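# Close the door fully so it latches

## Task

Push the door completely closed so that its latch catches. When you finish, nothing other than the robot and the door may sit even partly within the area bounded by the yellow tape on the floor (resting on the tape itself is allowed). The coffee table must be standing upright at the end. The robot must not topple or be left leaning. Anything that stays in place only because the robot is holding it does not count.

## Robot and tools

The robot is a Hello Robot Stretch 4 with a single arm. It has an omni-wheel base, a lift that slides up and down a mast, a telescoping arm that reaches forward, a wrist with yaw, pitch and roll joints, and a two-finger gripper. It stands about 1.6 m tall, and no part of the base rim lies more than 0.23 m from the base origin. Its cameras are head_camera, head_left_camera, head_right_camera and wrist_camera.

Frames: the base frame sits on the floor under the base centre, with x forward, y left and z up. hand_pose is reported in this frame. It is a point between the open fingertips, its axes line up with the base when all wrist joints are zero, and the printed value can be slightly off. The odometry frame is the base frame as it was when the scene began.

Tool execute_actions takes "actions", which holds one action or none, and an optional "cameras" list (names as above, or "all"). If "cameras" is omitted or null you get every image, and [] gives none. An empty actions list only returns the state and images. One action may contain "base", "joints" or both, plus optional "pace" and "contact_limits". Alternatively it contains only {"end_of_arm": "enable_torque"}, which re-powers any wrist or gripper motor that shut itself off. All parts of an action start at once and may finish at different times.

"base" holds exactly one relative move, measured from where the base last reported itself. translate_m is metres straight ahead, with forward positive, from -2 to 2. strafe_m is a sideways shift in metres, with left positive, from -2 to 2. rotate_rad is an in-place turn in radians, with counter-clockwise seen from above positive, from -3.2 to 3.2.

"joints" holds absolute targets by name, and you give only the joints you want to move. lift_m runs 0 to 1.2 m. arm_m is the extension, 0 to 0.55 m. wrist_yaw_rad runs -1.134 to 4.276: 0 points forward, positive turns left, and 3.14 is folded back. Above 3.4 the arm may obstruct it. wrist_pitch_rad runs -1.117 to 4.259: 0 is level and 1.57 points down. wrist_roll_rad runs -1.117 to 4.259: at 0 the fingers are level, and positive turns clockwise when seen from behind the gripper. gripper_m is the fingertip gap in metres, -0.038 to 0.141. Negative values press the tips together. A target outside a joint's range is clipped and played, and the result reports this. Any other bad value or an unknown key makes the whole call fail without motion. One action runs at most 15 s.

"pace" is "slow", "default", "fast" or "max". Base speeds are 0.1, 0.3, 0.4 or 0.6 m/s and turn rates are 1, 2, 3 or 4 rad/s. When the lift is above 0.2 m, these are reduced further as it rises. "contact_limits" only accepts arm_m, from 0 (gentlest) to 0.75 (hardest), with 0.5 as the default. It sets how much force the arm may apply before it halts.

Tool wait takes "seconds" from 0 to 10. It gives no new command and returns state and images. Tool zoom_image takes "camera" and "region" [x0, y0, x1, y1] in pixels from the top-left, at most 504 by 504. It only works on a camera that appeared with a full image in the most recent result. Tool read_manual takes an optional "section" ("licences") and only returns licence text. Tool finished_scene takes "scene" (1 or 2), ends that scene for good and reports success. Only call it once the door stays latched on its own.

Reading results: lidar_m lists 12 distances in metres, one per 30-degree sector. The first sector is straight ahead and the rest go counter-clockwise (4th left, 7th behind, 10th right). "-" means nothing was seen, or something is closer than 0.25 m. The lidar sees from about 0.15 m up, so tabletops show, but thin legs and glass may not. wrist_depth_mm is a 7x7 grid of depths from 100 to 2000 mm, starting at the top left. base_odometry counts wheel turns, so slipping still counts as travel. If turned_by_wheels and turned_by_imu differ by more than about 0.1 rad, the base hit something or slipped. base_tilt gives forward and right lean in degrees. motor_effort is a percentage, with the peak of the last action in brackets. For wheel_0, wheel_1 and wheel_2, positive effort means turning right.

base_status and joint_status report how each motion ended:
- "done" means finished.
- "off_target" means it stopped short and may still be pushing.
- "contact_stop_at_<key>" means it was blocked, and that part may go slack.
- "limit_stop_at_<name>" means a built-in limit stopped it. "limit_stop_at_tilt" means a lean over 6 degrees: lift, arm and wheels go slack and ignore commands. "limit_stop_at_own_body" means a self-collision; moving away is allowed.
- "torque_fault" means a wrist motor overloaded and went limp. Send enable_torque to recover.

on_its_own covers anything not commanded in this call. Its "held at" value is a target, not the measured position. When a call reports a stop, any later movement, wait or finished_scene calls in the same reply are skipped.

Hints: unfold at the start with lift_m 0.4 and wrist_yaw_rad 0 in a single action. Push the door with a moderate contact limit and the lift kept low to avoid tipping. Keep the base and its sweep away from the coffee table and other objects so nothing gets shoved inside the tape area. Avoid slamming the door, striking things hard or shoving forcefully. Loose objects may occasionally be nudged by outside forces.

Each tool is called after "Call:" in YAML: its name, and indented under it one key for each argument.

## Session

Call:
execute_actions:
  actions: []

Scene clock: 0.00 s.
base_odometry: x=+0.000 y=+0.000 heading=+0.000 (m, m, rad; odometry frame)
turned_by_wheels: +0.000 (rad since the last result)
turned_by_imu: +0.000 (rad since the last result)
base_tilt: forward=+1.0 right=-0.8 (deg)
lidar_m: 0.82 0.89 0.67 0.66 0.72 0.90 0.86 0.94 1.36 1.33 1.10 0.85
base_status: not commanded
joint_positions: lift_m=+0.254 arm_m=-0.002 wrist_yaw_rad=+3.028 wrist_pitch_rad=-0.013 wrist_roll_rad=-0.011 gripper_m=+0.057
joint_status: not commanded
motor_effort: lift_m=+19 arm_m=+0 wrist_yaw_rad=+1 wrist_pitch_rad=-6 wrist_roll_rad=-1 gripper_m=-4 wheel_0=+0 wheel_1=+0 wheel_2=+0 (%)
hand_pose: x=-0.1074 y=+0.1194 z=+0.4359 quat_wxyz=(+0.057, +0.006, -0.006, +0.998) (m; base frame)
wrist_depth_mm: - 147 1008 1008 991 991 878 / - 130 1025 1008 991 960 891 / - 137 225 1008 1008 991 891 / 120 147 1008 1025 976 991 904 / 1042 1025 991 991 991 991 878 / 1025 1008 200 1008 198 976 854 / 1008 1008 1008 111 976 976 842
pictures: head_camera, head_left_camera, head_right_camera, wrist_camera
Images, in order (width x height): head_camera 420x560, head_left_camera 420x672, head_right_camera 420x672, wrist_camera 616x392.

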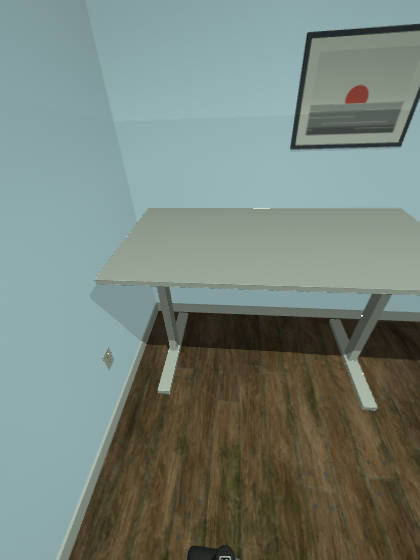

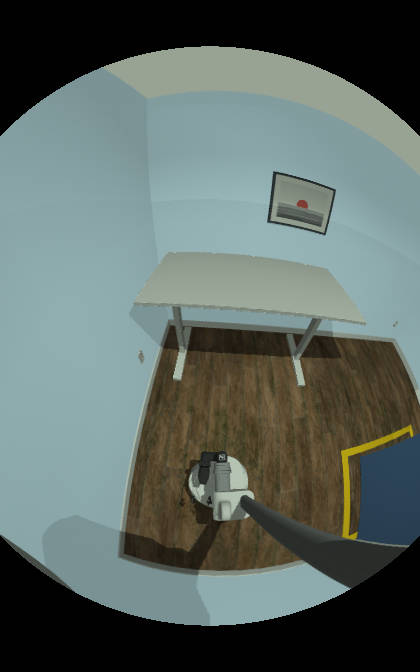

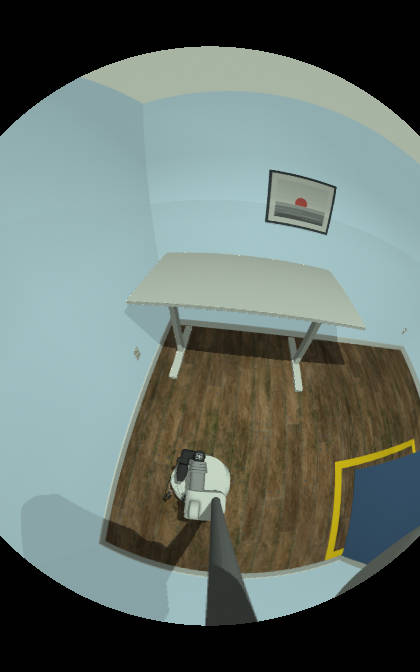

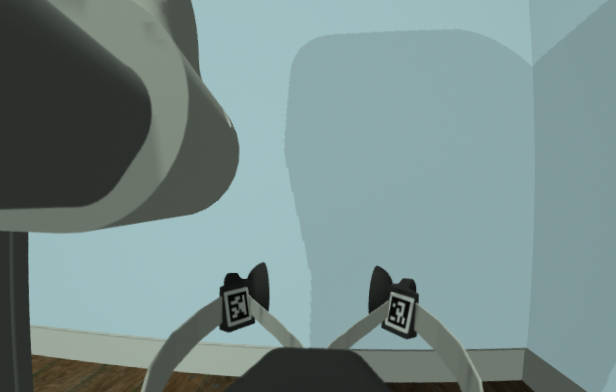

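Call:
execute_actions:
  actions:
    - {"base":{"translate_m":0.45},"joints":{"lift_m":0.15}}
  cameras: []

Call:
execute_actions:
  actions:
    - {"base":{"rotate_rad":-1.57}}
  cameras: ["head_camera","head_left_camera"]

Scene clock: 3.97 s.
base_odometry: x=+0.450 y=+0.000 heading=+0.000 (m, m, rad; odometry frame)
turned_by_wheels: +0.000 (rad since the last result)
turned_by_imu: +0.002 (rad since the last result)
base_tilt: forward=+1.0 right=-0.8 (deg)
lidar_m: 0.36 0.40 0.63 0.62 0.69 1.01 1.31 1.43 1.44 3.06 0.54 0.40
base_status: done
joint_positions: lift_m=+0.150 arm_m=-0.002 wrist_yaw_rad=+3.028 wrist_pitch_rad=-0.013 wrist_roll_rad=-0.011 gripper_m=+0.057
joint_status: all done
motor_effort: lift_m=+15(19) arm_m=+0(0) wrist_yaw_rad=-1(0) wrist_pitch_rad=-9(8) wrist_roll_rad=-1(1) gripper_m=-3(4) wheel_0=+3(7) wheel_1=+2(6) wheel_2=+1(9) (%)
hand_pose: x=-0.1074 y=+0.1194 z=+0.3323 quat_wxyz=(+0.057, +0.006, -0.006, +0.998) (m; base frame)
wrist_depth_mm: - 148 1537 1464 1430 1205 809 / - 131 1464 1464 1430 1205 809 / - 137 225 1464 1464 1229 820 / 121 147 1464 1430 1464 1229 820 / 1464 1499 1430 1464 1430 1229 820 / 1160 1255 201 1336 196 1138 798 / 820 798 831 111 891 831 778
pictures: none
No camera images: the call's "cameras" was empty. Leave "cameras" out to get every camera's image.

Scene clock: 6.03 s.
base_odometry: x=+0.450 y=+0.000 heading=-1.569 (m, m, rad; odometry frame)
turned_by_wheels: -1.570 (rad since the last result)
turned_by_imu: -1.552 (rad since the last result)
base_tilt: forward=+1.1 right=-0.9 (deg)
lidar_m: 3.07 0.51 0.38 0.38 0.43 0.65 0.60 0.69 0.99 1.31 1.42 1.44
base_status: done
joint_positions: lift_m=+0.150 arm_m=-0.002 wrist_yaw_rad=+3.028 wrist_pitch_rad=-0.013 wrist_roll_rad=-0.011 gripper_m=+0.057
joint_status: not commanded
motor_effort: lift_m=+14(15) arm_m=+0(1) wrist_yaw_rad=-1(1) wrist_pitch_rad=-7(7) wrist_roll_rad=-1(1) gripper_m=-3(3) wheel_0=+2(4) wheel_1=+2(8) wheel_2=+2(4) (%)
hand_pose: x=-0.1074 y=+0.1194 z=+0.3323 quat_wxyz=(+0.057, +0.006, -0.006, +0.998) (m; base frame)
wrist_depth_mm: - 147 768 759 750 741 741 / - 131 759 750 750 750 741 / - 137 225 759 741 741 741 / 121 147 759 759 750 750 741 / 788 778 759 759 741 759 750 / 759 778 200 759 197 741 741 / 759 750 750 111 741 715 732
pictures: head_camera, head_left_camera
Images, in order (width x height): head_camera 420x560, head_left_camera 420x672.

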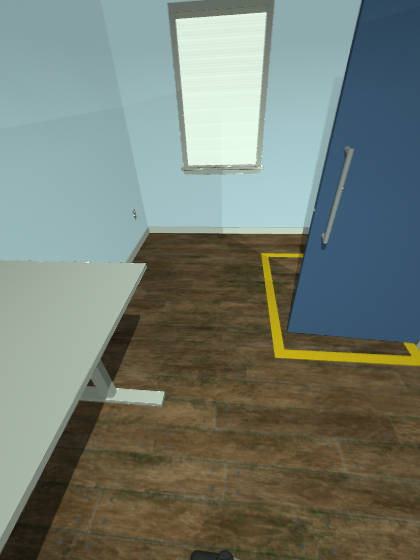

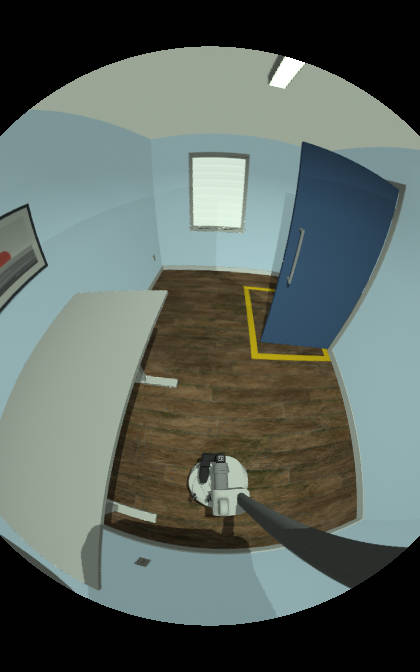

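Call:
execute_actions:
  actions:
    - {"base":{"rotate_rad":-0.08}}
  cameras: []

Call:
execute_actions:
  actions:
    - {"base":{"translate_m":1.85}}
  cameras: []

Call:
execute_actions:
  actions:
    - {"base":{"rotate_rad":-1.58}}
  cameras: ["head_camera","head_left_camera"]

Scene clock: 8.33 s.
base_odometry: x=+0.450 y=+0.000 heading=-1.649 (m, m, rad; odometry frame)
turned_by_wheels: -0.080 (rad since the last result)
turned_by_imu: -0.078 (rad since the last result)
base_tilt: forward=+1.0 right=-0.9 (deg)
lidar_m: 3.06 0.56 0.40 0.38 0.41 0.58 0.61 0.65 0.94 1.32 1.38 1.44
base_status: done
joint_positions: lift_m=+0.150 arm_m=-0.002 wrist_yaw_rad=+3.028 wrist_pitch_rad=-0.013 wrist_roll_rad=-0.011 gripper_m=+0.057
joint_status: not commanded
motor_effort: lift_m=+15(15) arm_m=+0(0) wrist_yaw_rad=+0(1) wrist_pitch_rad=-5(5) wrist_roll_rad=-1(1) gripper_m=-3(3) wheel_0=+2(5) wheel_1=+1(6) wheel_2=+1(5) (%)
hand_pose: x=-0.1074 y=+0.1194 z=+0.3323 quat_wxyz=(+0.057, +0.006, -0.006, +0.998) (m; base frame)
wrist_depth_mm: - 147 768 768 778 778 798 / - 131 759 768 759 788 788 / - 137 224 778 778 788 788 / 121 146 759 759 768 788 798 / 750 750 759 768 778 778 798 / 741 759 200 759 197 788 778 / 732 741 732 111 759 768 768
pictures: none
No camera images: the call's "cameras" was empty. Leave "cameras" out to get every camera's image.

Scene clock: 15.97 s.
base_odometry: x=+0.306 y=-1.844 heading=-1.649 (m, m, rad; odometry frame)
turned_by_wheels: +0.000 (rad since the last result)
turned_by_imu: +0.007 (rad since the last result)
base_tilt: forward=+1.1 right=-0.9 (deg)
lidar_m: 1.21 1.28 1.20 1.16 1.22 0.94 2.47 2.25 0.57 1.25 1.05 1.31
base_status: done
joint_positions: lift_m=+0.150 arm_m=-0.002 wrist_yaw_rad=+3.028 wrist_pitch_rad=-0.013 wrist_roll_rad=-0.011 gripper_m=+0.057
joint_status: not commanded
motor_effort: lift_m=+15(15) arm_m=+0(1) wrist_yaw_rad=+1(1) wrist_pitch_rad=-6(8) wrist_roll_rad=-2(2) gripper_m=-3(4) wheel_0=+2(9) wheel_1=+2(4) wheel_2=+1(10) (%)
hand_pose: x=-0.1074 y=+0.1194 z=+0.3323 quat_wxyz=(+0.057, +0.006, -0.006, +0.998) (m; base frame)
wrist_depth_mm: - 147 - - 1281 1160 1118 / - 130 - - 1661 1366 1430 / - 137 225 - - - 1499 / 121 147 - - - - 1430 / 1983 - - - - - 1464 / 1160 1205 200 1336 197 1118 1160 / 831 798 842 111 891 842 904
pictures: none
No camera images: the call's "cameras" was empty. Leave "cameras" out to get every camera's image.

Scene clock: 18.03 s.
base_odometry: x=+0.306 y=-1.844 heading=+3.055 (m, m, rad; odometry frame)
turned_by_wheels: -1.580 (rad since the last result)
turned_by_imu: -1.562 (rad since the last result)
base_tilt: forward=+1.0 right=-0.9 (deg)
lidar_m: 3.57 1.08 1.31 1.21 1.26 1.19 1.16 1.20 0.97 1.55 1.95 0.57
base_status: done
joint_positions: lift_m=+0.150 arm_m=-0.002 wrist_yaw_rad=+3.028 wrist_pitch_rad=-0.013 wrist_roll_rad=-0.011 gripper_m=+0.057
joint_status: not commanded
motor_effort: lift_m=+15(15) arm_m=+0(0) wrist_yaw_rad=+0(2) wrist_pitch_rad=-7(6) wrist_roll_rad=-2(1) gripper_m=-4(5) wheel_0=+2(4) wheel_1=+2(8) wheel_2=+0(9) (%)
hand_pose: x=-0.1074 y=+0.1195 z=+0.3323 quat_wxyz=(+0.057, +0.006, -0.006, +0.998) (m; base frame)
wrist_depth_mm: - 147 1308 1308 1336 1336 1366 / - 131 1281 1336 1308 1366 1336 / - 137 225 1308 1336 1336 1366 / 121 147 1281 1308 1308 1336 1308 / 1255 1229 1281 1281 1308 1336 1366 / 1160 1229 200 1281 196 1308 1308 / 831 820 842 111 904 842 904
pictures: head_camera, head_left_camera
Images, in order (width x height): head_camera 420x560, head_left_camera 420x672.

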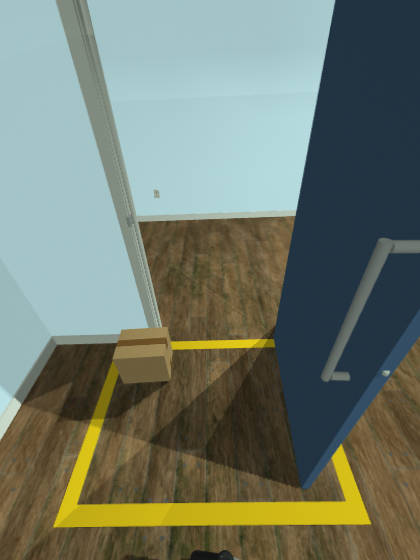

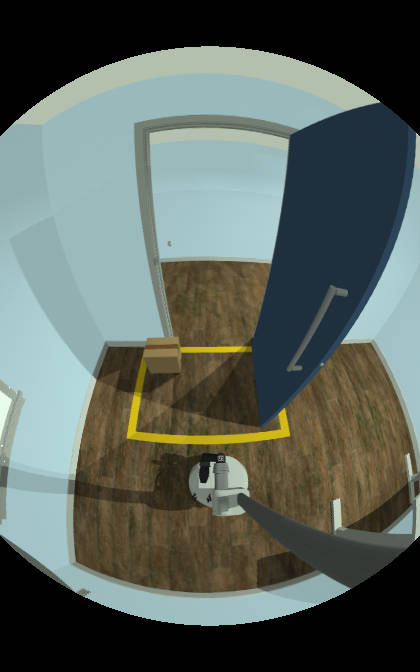

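Call:
execute_actions:
  actions:
    - {"base":{"rotate_rad":0.03}}
  cameras: []

Call:
execute_actions:
  actions:
    - {"base":{"strafe_m":-0.04}}
  cameras: []

Call:
execute_actions:
  actions:
    - {"base":{"translate_m":1.05}}
  cameras: []

Call:
execute_actions:
  actions:
    - {"base":{"strafe_m":0.6},"pace":"slow"}
  cameras: ["head_left_camera"]

Scene clock: 19.77 s.
base_odometry: x=+0.306 y=-1.844 heading=+3.085 (m, m, rad; odometry frame)
turned_by_wheels: +0.030 (rad since the last result)
turned_by_imu: +0.030 (rad since the last result)
base_tilt: forward=+1.0 right=-0.9 (deg)
lidar_m: 1.20 1.05 1.31 1.21 1.30 1.20 1.15 1.21 0.97 1.74 0.69 0.56
base_status: done
joint_positions: lift_m=+0.150 arm_m=-0.002 wrist_yaw_rad=+3.028 wrist_pitch_rad=-0.013 wrist_roll_rad=-0.011 gripper_m=+0.057
joint_status: not commanded
motor_effort: lift_m=+15(15) arm_m=+0(0) wrist_yaw_rad=-1(0) wrist_pitch_rad=-7(7) wrist_roll_rad=-2(1) gripper_m=-4(2) wheel_0=-2(0) wheel_1=-1(3) wheel_2=+0(5) (%)
hand_pose: x=-0.1074 y=+0.1195 z=+0.3323 quat_wxyz=(+0.057, +0.006, -0.006, +0.998) (m; base frame)
wrist_depth_mm: - 147 1308 1308 1308 1308 1308 / - 130 1308 1308 1281 1336 1308 / - 137 225 1336 1281 1308 1308 / 120 147 1281 1281 1281 1308 1336 / 1255 1255 1281 1308 1281 1281 1336 / 1182 1205 200 1281 198 1281 1308 / 831 798 842 111 891 831 904
pictures: none
No camera images: the call's "cameras" was empty. Leave "cameras" out to get every camera's image.

Scene clock: 20.80 s.
base_odometry: x=+0.308 y=-1.804 heading=+3.085 (m, m, rad; odometry frame)
turned_by_wheels: +0.000 (rad since the last result)
turned_by_imu: +0.000 (rad since the last result)
base_tilt: forward=+1.1 right=-0.9 (deg)
lidar_m: 3.57 1.07 1.35 1.24 1.33 1.21 1.14 1.19 0.91 1.73 1.87 0.54
base_status: done
joint_positions: lift_m=+0.150 arm_m=-0.002 wrist_yaw_rad=+3.028 wrist_pitch_rad=-0.013 wrist_roll_rad=-0.011 gripper_m=+0.057
joint_status: not commanded
motor_effort: lift_m=+15(15) arm_m=+0(0) wrist_yaw_rad=+0(0) wrist_pitch_rad=-6(7) wrist_roll_rad=-2(1) gripper_m=-4(3) wheel_0=+0(3) wheel_1=+1(8) wheel_2=+0(1) (%)
hand_pose: x=-0.1074 y=+0.1195 z=+0.3323 quat_wxyz=(+0.057, +0.006, -0.006, +0.998) (m; base frame)
wrist_depth_mm: - 147 1308 1308 1336 1308 1308 / - 131 1308 1281 1308 1308 1255 / - 137 225 1308 1308 1336 1308 / 120 147 1281 1281 1308 1308 1336 / 1308 1255 1281 1308 1308 1281 1281 / 1182 1205 201 1308 196 1308 1308 / 842 798 842 111 891 842 891
pictures: none
No camera images: the call's "cameras" was empty. Leave "cameras" out to get every camera's image.

Scene clock: 25.77 s.
base_odometry: x=-0.740 y=-1.745 heading=+3.085 (m, m, rad; odometry frame)
turned_by_wheels: +0.000 (rad since the last result)
turned_by_imu: +0.004 (rad since the last result)
base_tilt: forward=+1.0 right=-0.8 (deg)
lidar_m: 2.53 1.80 0.35 0.31 1.34 1.80 2.22 0.52 0.37 0.36 0.40 2.63
base_status: done
joint_positions: lift_m=+0.150 arm_m=-0.002 wrist_yaw_rad=+3.028 wrist_pitch_rad=-0.013 wrist_roll_rad=-0.011 gripper_m=+0.057
joint_status: not commanded
motor_effort: lift_m=+15(15) arm_m=+0(0) wrist_yaw_rad=+0(0) wrist_pitch_rad=-5(6) wrist_roll_rad=-2(2) gripper_m=-5(3) wheel_0=+1(6) wheel_1=+0(5) wheel_2=+0(11) (%)
hand_pose: x=-0.1074 y=+0.1195 z=+0.3323 quat_wxyz=(+0.057, +0.006, -0.006, +0.998) (m; base frame)
wrist_depth_mm: - 147 - - - - 1618 / - 130 - - - - 1618 / - 138 225 - - - 1661 / 121 147 - - - - 1661 / 627 - - - - - 1576 / 668 1255 200 1336 198 1336 1308 / 683 798 854 111 891 831 917
pictures: none
No camera images: the call's "cameras" was empty. Leave "cameras" out to get every camera's image.

Scene clock: 32.90 s.
base_odometry: x=-0.774 y=-2.343 heading=+3.085 (m, m, rad; odometry frame)
turned_by_wheels: +0.000 (rad since the last result)
turned_by_imu: +0.002 (rad since the last result)
base_tilt: forward=+1.1 right=-0.9 (deg)
lidar_m: 0.28 0.31 0.25 0.26 0.70 0.99 2.19 2.06 1.00 0.96 1.06 0.28
base_status: done
joint_positions: lift_m=+0.150 arm_m=-0.002 wrist_yaw_rad=+3.028 wrist_pitch_rad=-0.013 wrist_roll_rad=-0.011 gripper_m=+0.057
joint_status: not commanded
motor_effort: lift_m=+15(15) arm_m=-1(0) wrist_yaw_rad=+1(2) wrist_pitch_rad=-5(8) wrist_roll_rad=-2(2) gripper_m=-5(3) wheel_0=-8(11) wheel_1=+8(12) wheel_2=-2(2) (%)
hand_pose: x=-0.1074 y=+0.1195 z=+0.3323 quat_wxyz=(+0.057, +0.006, -0.006, +0.998) (m; base frame)
wrist_depth_mm: - 147 - - - 1138 809 / - 130 - - - 1138 820 / - 138 225 - - 1160 820 / 121 146 - - - 1205 820 / 1983 - - - 1983 1160 809 / 1205 1229 200 1336 196 1078 788 / 809 798 842 111 891 842 768
pictures: head_left_camera
Images, in order (width x height): head_left_camera 420x672.

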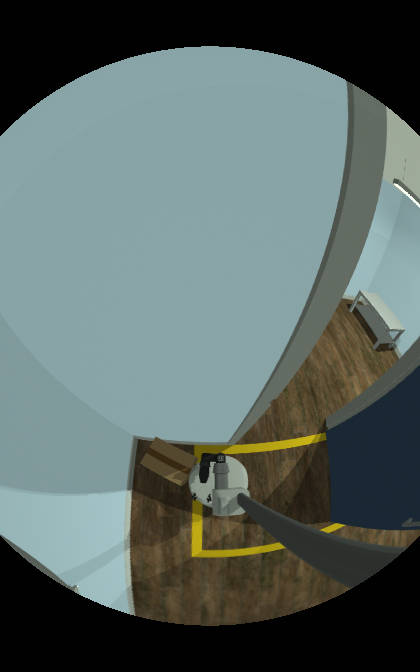

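Call:
execute_actions:
  actions:
    - {"base":{"strafe_m":0.06},"pace":"slow"}
  cameras: []

Call:
execute_actions:
  actions:
    - {"base":{"strafe_m":-0.08}}
  cameras: []

Call:
execute_actions:
  actions:
    - {"base":{"translate_m":-1.05}}
  cameras: ["head_camera"]

Scene clock: 35.77 s.
base_odometry: x=-0.777 y=-2.403 heading=+3.085 (m, m, rad; odometry frame)
turned_by_wheels: +0.000 (rad since the last result)
turned_by_imu: +0.001 (rad since the last result)
base_tilt: forward=+1.1 right=-0.9 (deg)
lidar_m: 0.29 0.32 0.25 0.26 0.64 0.89 2.18 2.14 1.06 1.03 1.16 0.31
base_status: done
joint_positions: lift_m=+0.150 arm_m=-0.002 wrist_yaw_rad=+3.028 wrist_pitch_rad=-0.013 wrist_roll_rad=-0.011 gripper_m=+0.057
joint_status: not commanded
motor_effort: lift_m=+15(15) arm_m=+0(0) wrist_yaw_rad=+1(1) wrist_pitch_rad=-7(7) wrist_roll_rad=-3(2) gripper_m=-4(5) wheel_0=-8(12) wheel_1=+8(12) wheel_2=-2(0) (%)
hand_pose: x=-0.1074 y=+0.1195 z=+0.3323 quat_wxyz=(+0.057, +0.006, -0.006, +0.998) (m; base frame)
wrist_depth_mm: - 147 - - - 1025 750 / - 131 - - - 1042 732 / - 137 224 - - 1060 732 / 120 147 - - - 1042 750 / 1921 - - - 1983 1042 715 / 1138 1229 200 1308 196 991 732 / 831 809 831 111 878 798 699
pictures: none
No camera images: the call's "cameras" was empty. Leave "cameras" out to get every camera's image.

Scene clock: 37.10 s.
base_odometry: x=-0.773 y=-2.323 heading=+3.085 (m, m, rad; odometry frame)
turned_by_wheels: +0.000 (rad since the last result)
turned_by_imu: +0.001 (rad since the last result)
base_tilt: forward=+1.0 right=-0.8 (deg)
lidar_m: 0.29 0.31 0.27 0.28 0.74 0.98 2.18 2.06 0.98 0.95 1.07 0.29
base_status: done
joint_positions: lift_m=+0.150 arm_m=-0.002 wrist_yaw_rad=+3.028 wrist_pitch_rad=-0.013 wrist_roll_rad=-0.011 gripper_m=+0.057
joint_status: not commanded
motor_effort: lift_m=+15(15) arm_m=+0(0) wrist_yaw_rad=-1(1) wrist_pitch_rad=-7(7) wrist_roll_rad=-1(2) gripper_m=-3(5) wheel_0=+1(11) wheel_1=+1(9) wheel_2=-1(1) (%)
hand_pose: x=-0.1074 y=+0.1195 z=+0.3323 quat_wxyz=(+0.057, +0.006, -0.006, +0.998) (m; base frame)
wrist_depth_mm: - 147 - - - 1182 842 / - 131 - - - 1182 831 / - 138 224 - - 1205 842 / 121 147 - - - 1205 854 / - - - - - 1229 831 / 1160 1205 200 1308 197 1078 820 / 831 788 854 110 878 842 788
pictures: none
No camera images: the call's "cameras" was empty. Leave "cameras" out to get every camera's image.

Scene clock: 42.10 s.
base_odometry: x=+0.275 y=-2.383 heading=+3.085 (m, m, rad; odometry frame)
turned_by_wheels: +0.000 (rad since the last result)
turned_by_imu: +0.000 (rad since the last result)
base_tilt: forward=+1.0 right=-0.8 (deg)
lidar_m: 1.16 1.02 0.68 0.67 0.71 1.06 1.15 1.21 1.49 1.72 0.99 1.37
base_status: done
joint_positions: lift_m=+0.150 arm_m=-0.002 wrist_yaw_rad=+3.028 wrist_pitch_rad=-0.013 wrist_roll_rad=-0.011 gripper_m=+0.057
joint_status: not commanded
motor_effort: lift_m=+15(15) arm_m=+0(1) wrist_yaw_rad=+0(1) wrist_pitch_rad=-6(7) wrist_roll_rad=-1(2) gripper_m=-3(5) wheel_0=-1(8) wheel_1=-2(5) wheel_2=+1(10) (%)
hand_pose: x=-0.1074 y=+0.1195 z=+0.3323 quat_wxyz=(+0.057, +0.006, -0.006, +0.998) (m; base frame)
wrist_depth_mm: - 147 1281 1281 1336 1255 866 / - 130 1281 1281 1281 1229 866 / - 137 224 1308 1308 1255 866 / 121 147 1308 1255 1308 1255 878 / 1281 1255 1281 1308 1308 1255 854 / 1160 1229 200 1281 197 1138 854 / 820 798 831 110 904 842 809
pictures: head_camera
Images, in order (width x height): head_camera 420x560.

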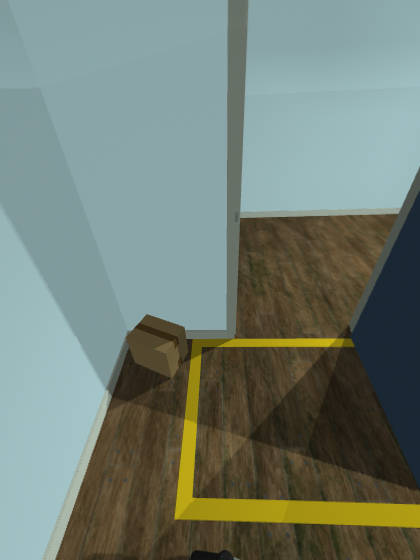

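Clear. Now the door.

Call:
execute_actions:
  actions:
    - {"base":{"strafe_m":-1.34}}
  cameras: []

Call:
execute_actions:
  actions:
    - {"base":{"translate_m":0.72}}
  cameras: []

Call:
execute_actions:
  actions:
    - {"base":{"strafe_m":0.78},"pace":"slow"}
  cameras: []

Call:
execute_actions:
  actions:
    - {"base":{"translate_m":0.36},"pace":"slow"}
  cameras: ["head_left_camera"]

Scene clock: 49.33 s.
base_odometry: x=+0.352 y=-1.045 heading=+3.085 (m, m, rad; odometry frame)
turned_by_wheels: +0.000 (rad since the last result)
turned_by_imu: +0.001 (rad since the last result)
base_tilt: forward=+1.1 right=-0.9 (deg)
lidar_m: 1.24 0.54 1.91 2.02 1.66 1.20 0.38 0.41 0.58 1.67 1.75 1.36
base_status: done
joint_positions: lift_m=+0.150 arm_m=-0.002 wrist_yaw_rad=+3.028 wrist_pitch_rad=-0.013 wrist_roll_rad=-0.011 gripper_m=+0.057
joint_status: not commanded
motor_effort: lift_m=+16(15) arm_m=+0(0) wrist_yaw_rad=+0(1) wrist_pitch_rad=-6(5) wrist_roll_rad=-2(2) gripper_m=-4(4) wheel_0=+1(9) wheel_1=-1(9) wheel_2=+0(3) (%)
hand_pose: x=-0.1074 y=+0.1194 z=+0.3322 quat_wxyz=(+0.057, +0.006, -0.006, +0.998) (m; base frame)
wrist_depth_mm: - 147 1160 1336 1336 1336 1308 / - 131 1308 1308 1308 1336 1366 / - 137 224 1308 1336 1308 1397 / 121 147 1281 1336 1336 1308 1308 / 1281 1281 1281 1281 1308 1308 1336 / 1160 1138 200 1308 197 1308 1281 / 831 788 831 110 904 842 891
pictures: none
No camera images: the call's "cameras" was empty. Leave "cameras" out to get every camera's image.

Scene clock: 53.20 s.
base_odometry: x=-0.367 y=-1.004 heading=+3.085 (m, m, rad; odometry frame)
turned_by_wheels: +0.000 (rad since the last result)
turned_by_imu: +0.003 (rad since the last result)
base_tilt: forward=+1.0 right=-0.9 (deg)
lidar_m: 0.58 0.43 0.34 0.31 0.36 1.97 1.16 1.17 1.70 1.70 0.86 0.63
base_status: done
joint_positions: lift_m=+0.150 arm_m=-0.002 wrist_yaw_rad=+3.028 wrist_pitch_rad=-0.013 wrist_roll_rad=-0.011 gripper_m=+0.057
joint_status: not commanded
motor_effort: lift_m=+15(15) arm_m=-1(0) wrist_yaw_rad=+0(1) wrist_pitch_rad=-5(8) wrist_roll_rad=-1(1) gripper_m=-4(5) wheel_0=+1(9) wheel_1=+2(6) wheel_2=+0(10) (%)
hand_pose: x=-0.1074 y=+0.1194 z=+0.3322 quat_wxyz=(+0.057, +0.006, -0.006, +0.998) (m; base frame)
wrist_depth_mm: - 147 1336 - - - 382 / - 131 1576 - - - 384 / - 138 225 - - - 387 / 120 147 1537 - - - 387 / 1921 1921 - - - - 382 / 1182 1255 200 1281 197 1366 375 / 831 809 842 111 904 778 370
pictures: none
No camera images: the call's "cameras" was empty. Leave "cameras" out to get every camera's image.

Scene clock: 62.13 s.
base_odometry: x=-0.411 y=-1.783 heading=+3.085 (m, m, rad; odometry frame)
turned_by_wheels: +0.000 (rad since the last result)
turned_by_imu: +0.002 (rad since the last result)
base_tilt: forward=+1.1 right=-0.8 (deg)
lidar_m: 0.25 0.25 0.25 1.23 1.31 1.77 1.87 1.43 1.64 2.26 0.86 0.35
base_status: done
joint_positions: lift_m=+0.150 arm_m=-0.002 wrist_yaw_rad=+3.029 wrist_pitch_rad=-0.013 wrist_roll_rad=-0.011 gripper_m=+0.057
joint_status: not commanded
motor_effort: lift_m=+15(16) arm_m=+0(0) wrist_yaw_rad=-1(0) wrist_pitch_rad=-6(6) wrist_roll_rad=-2(1) gripper_m=-4(3) wheel_0=-2(12) wheel_1=+3(9) wheel_2=-1(3) (%)
hand_pose: x=-0.1074 y=+0.1194 z=+0.3322 quat_wxyz=(+0.056, +0.006, -0.006, +0.998) (m; base frame)
wrist_depth_mm: - 147 - - - - 1576 / - 130 - - - - 1661 / - 137 224 - - - 1618 / 121 147 1921 - - - 1661 / 1576 1983 - - - - 1537 / 1205 1205 200 1308 197 1336 1308 / 831 798 842 110 891 842 904
pictures: none
No camera images: the call's "cameras" was empty. Leave "cameras" out to get every camera's image.

Scene clock: 67.00 s.
base_odometry: x=-0.771 y=-1.762 heading=+3.085 (m, m, rad; odometry frame)
turned_by_wheels: +0.000 (rad since the last result)
turned_by_imu: +0.002 (rad since the last result)
base_tilt: forward=+1.1 right=-0.8 (deg)
lidar_m: 0.25 0.25 0.32 0.79 1.31 1.78 2.24 1.74 2.15 0.97 0.37 0.25
base_status: done
joint_positions: lift_m=+0.150 arm_m=-0.002 wrist_yaw_rad=+3.029 wrist_pitch_rad=-0.013 wrist_roll_rad=-0.011 gripper_m=+0.057
joint_status: not commanded
motor_effort: lift_m=+15(15) arm_m=-1(0) wrist_yaw_rad=+0(11) wrist_pitch_rad=-6(7) wrist_roll_rad=-2(2) gripper_m=-3(3) wheel_0=+2(1) wheel_1=+2(5) wheel_2=-1(6) (%)
hand_pose: x=-0.1074 y=+0.1194 z=+0.3322 quat_wxyz=(+0.056, +0.006, -0.006, +0.998) (m; base frame)
wrist_depth_mm: - 147 - - - - 1618 / - 130 - - - - 1618 / - 137 225 - - - 1618 / 121 146 - - - - 1618 / 1863 - - - - - 1576 / 1182 1205 200 1336 197 1336 1308 / 831 809 842 110 878 842 904
pictures: head_left_camera
Images, in order (width x height): head_left_camera 420x672.

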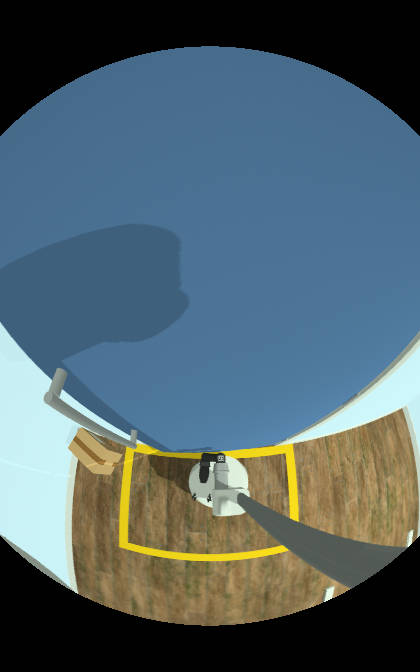

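Call:
execute_actions:
  actions:
    - {"base":{"translate_m":0.075},"pace":"slow"}
  cameras: []

Call:
execute_actions:
  actions:
    - {"base":{"translate_m":-0.4}}
  cameras: ["head_left_camera","head_camera"]

Scene clock: 69.73 s.
base_odometry: x=-0.844 y=-1.758 heading=+3.085 (m, m, rad; odometry frame)
turned_by_wheels: +0.001 (rad since the last result)
turned_by_imu: +0.009 (rad since the last result)
base_tilt: forward=+1.0 right=-0.9 (deg)
lidar_m: - 0.25 0.29 0.78 1.31 1.79 2.30 1.79 2.36 0.73 0.25 0.25
base_status: done
joint_positions: lift_m=+0.150 arm_m=-0.002 wrist_yaw_rad=+3.028 wrist_pitch_rad=-0.013 wrist_roll_rad=-0.011 gripper_m=+0.057
joint_status: not commanded
motor_effort: lift_m=+16(16) arm_m=-1(0) wrist_yaw_rad=+0(1) wrist_pitch_rad=-6(8) wrist_roll_rad=-2(2) gripper_m=-4(4) wheel_0=+20(23) wheel_1=+14(20) wheel_2=-27(32) (%)
hand_pose: x=-0.1074 y=+0.1195 z=+0.3322 quat_wxyz=(+0.057, +0.006, -0.006, +0.998) (m; base frame)
wrist_depth_mm: - 147 - - - - 1537 / - 131 - - - - 1576 / - 137 224 - - - 1618 / 121 147 - - - - 1661 / 1863 - - - - - 1618 / 1160 1229 200 1366 196 1308 1281 / 820 809 842 111 878 831 891
pictures: none
No camera images: the call's "cameras" was empty. Leave "cameras" out to get every camera's image.

Scene clock: 72.57 s.
base_odometry: x=-0.445 y=-1.781 heading=+3.085 (m, m, rad; odometry frame)
turned_by_wheels: +0.000 (rad since the last result)
turned_by_imu: +0.000 (rad since the last result)
base_tilt: forward=+1.0 right=-0.9 (deg)
lidar_m: 0.59 0.62 0.87 1.23 1.30 1.80 1.90 1.45 1.72 2.14 0.83 0.62
base_status: done
joint_positions: lift_m=+0.150 arm_m=-0.002 wrist_yaw_rad=+3.028 wrist_pitch_rad=-0.013 wrist_roll_rad=-0.011 gripper_m=+0.057
joint_status: not commanded
motor_effort: lift_m=+16(15) arm_m=+0(0) wrist_yaw_rad=+0(0) wrist_pitch_rad=-5(7) wrist_roll_rad=-1(2) gripper_m=-4(3) wheel_0=-1(16) wheel_1=-1(13) wheel_2=+1(29) (%)
hand_pose: x=-0.1074 y=+0.1195 z=+0.3322 quat_wxyz=(+0.057, +0.006, -0.006, +0.998) (m; base frame)
wrist_depth_mm: - 147 - - - - 1661 / - 131 - - - - 1618 / - 137 225 - - - 1618 / 120 147 - - - - 1618 / 1661 - - - - - 1618 / 1182 1255 201 1308 196 1336 1281 / 842 820 842 111 904 842 904
pictures: head_camera, head_left_camera
Images, in order (width x height): head_camera 420x560, head_left_camera 420x672.

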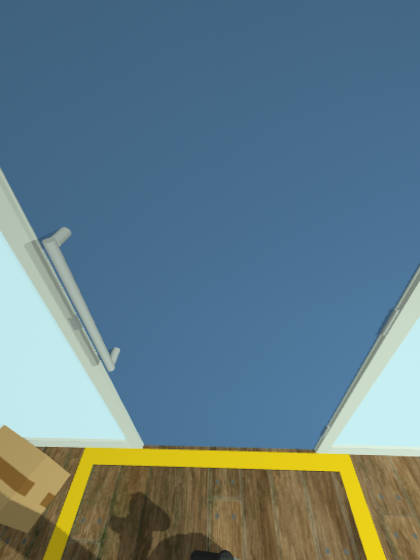

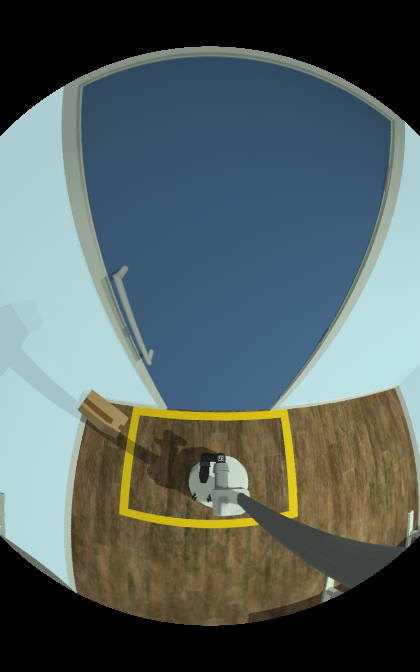

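Call:
finished_scene:
  scene: 2

The scene is finished: the task was done.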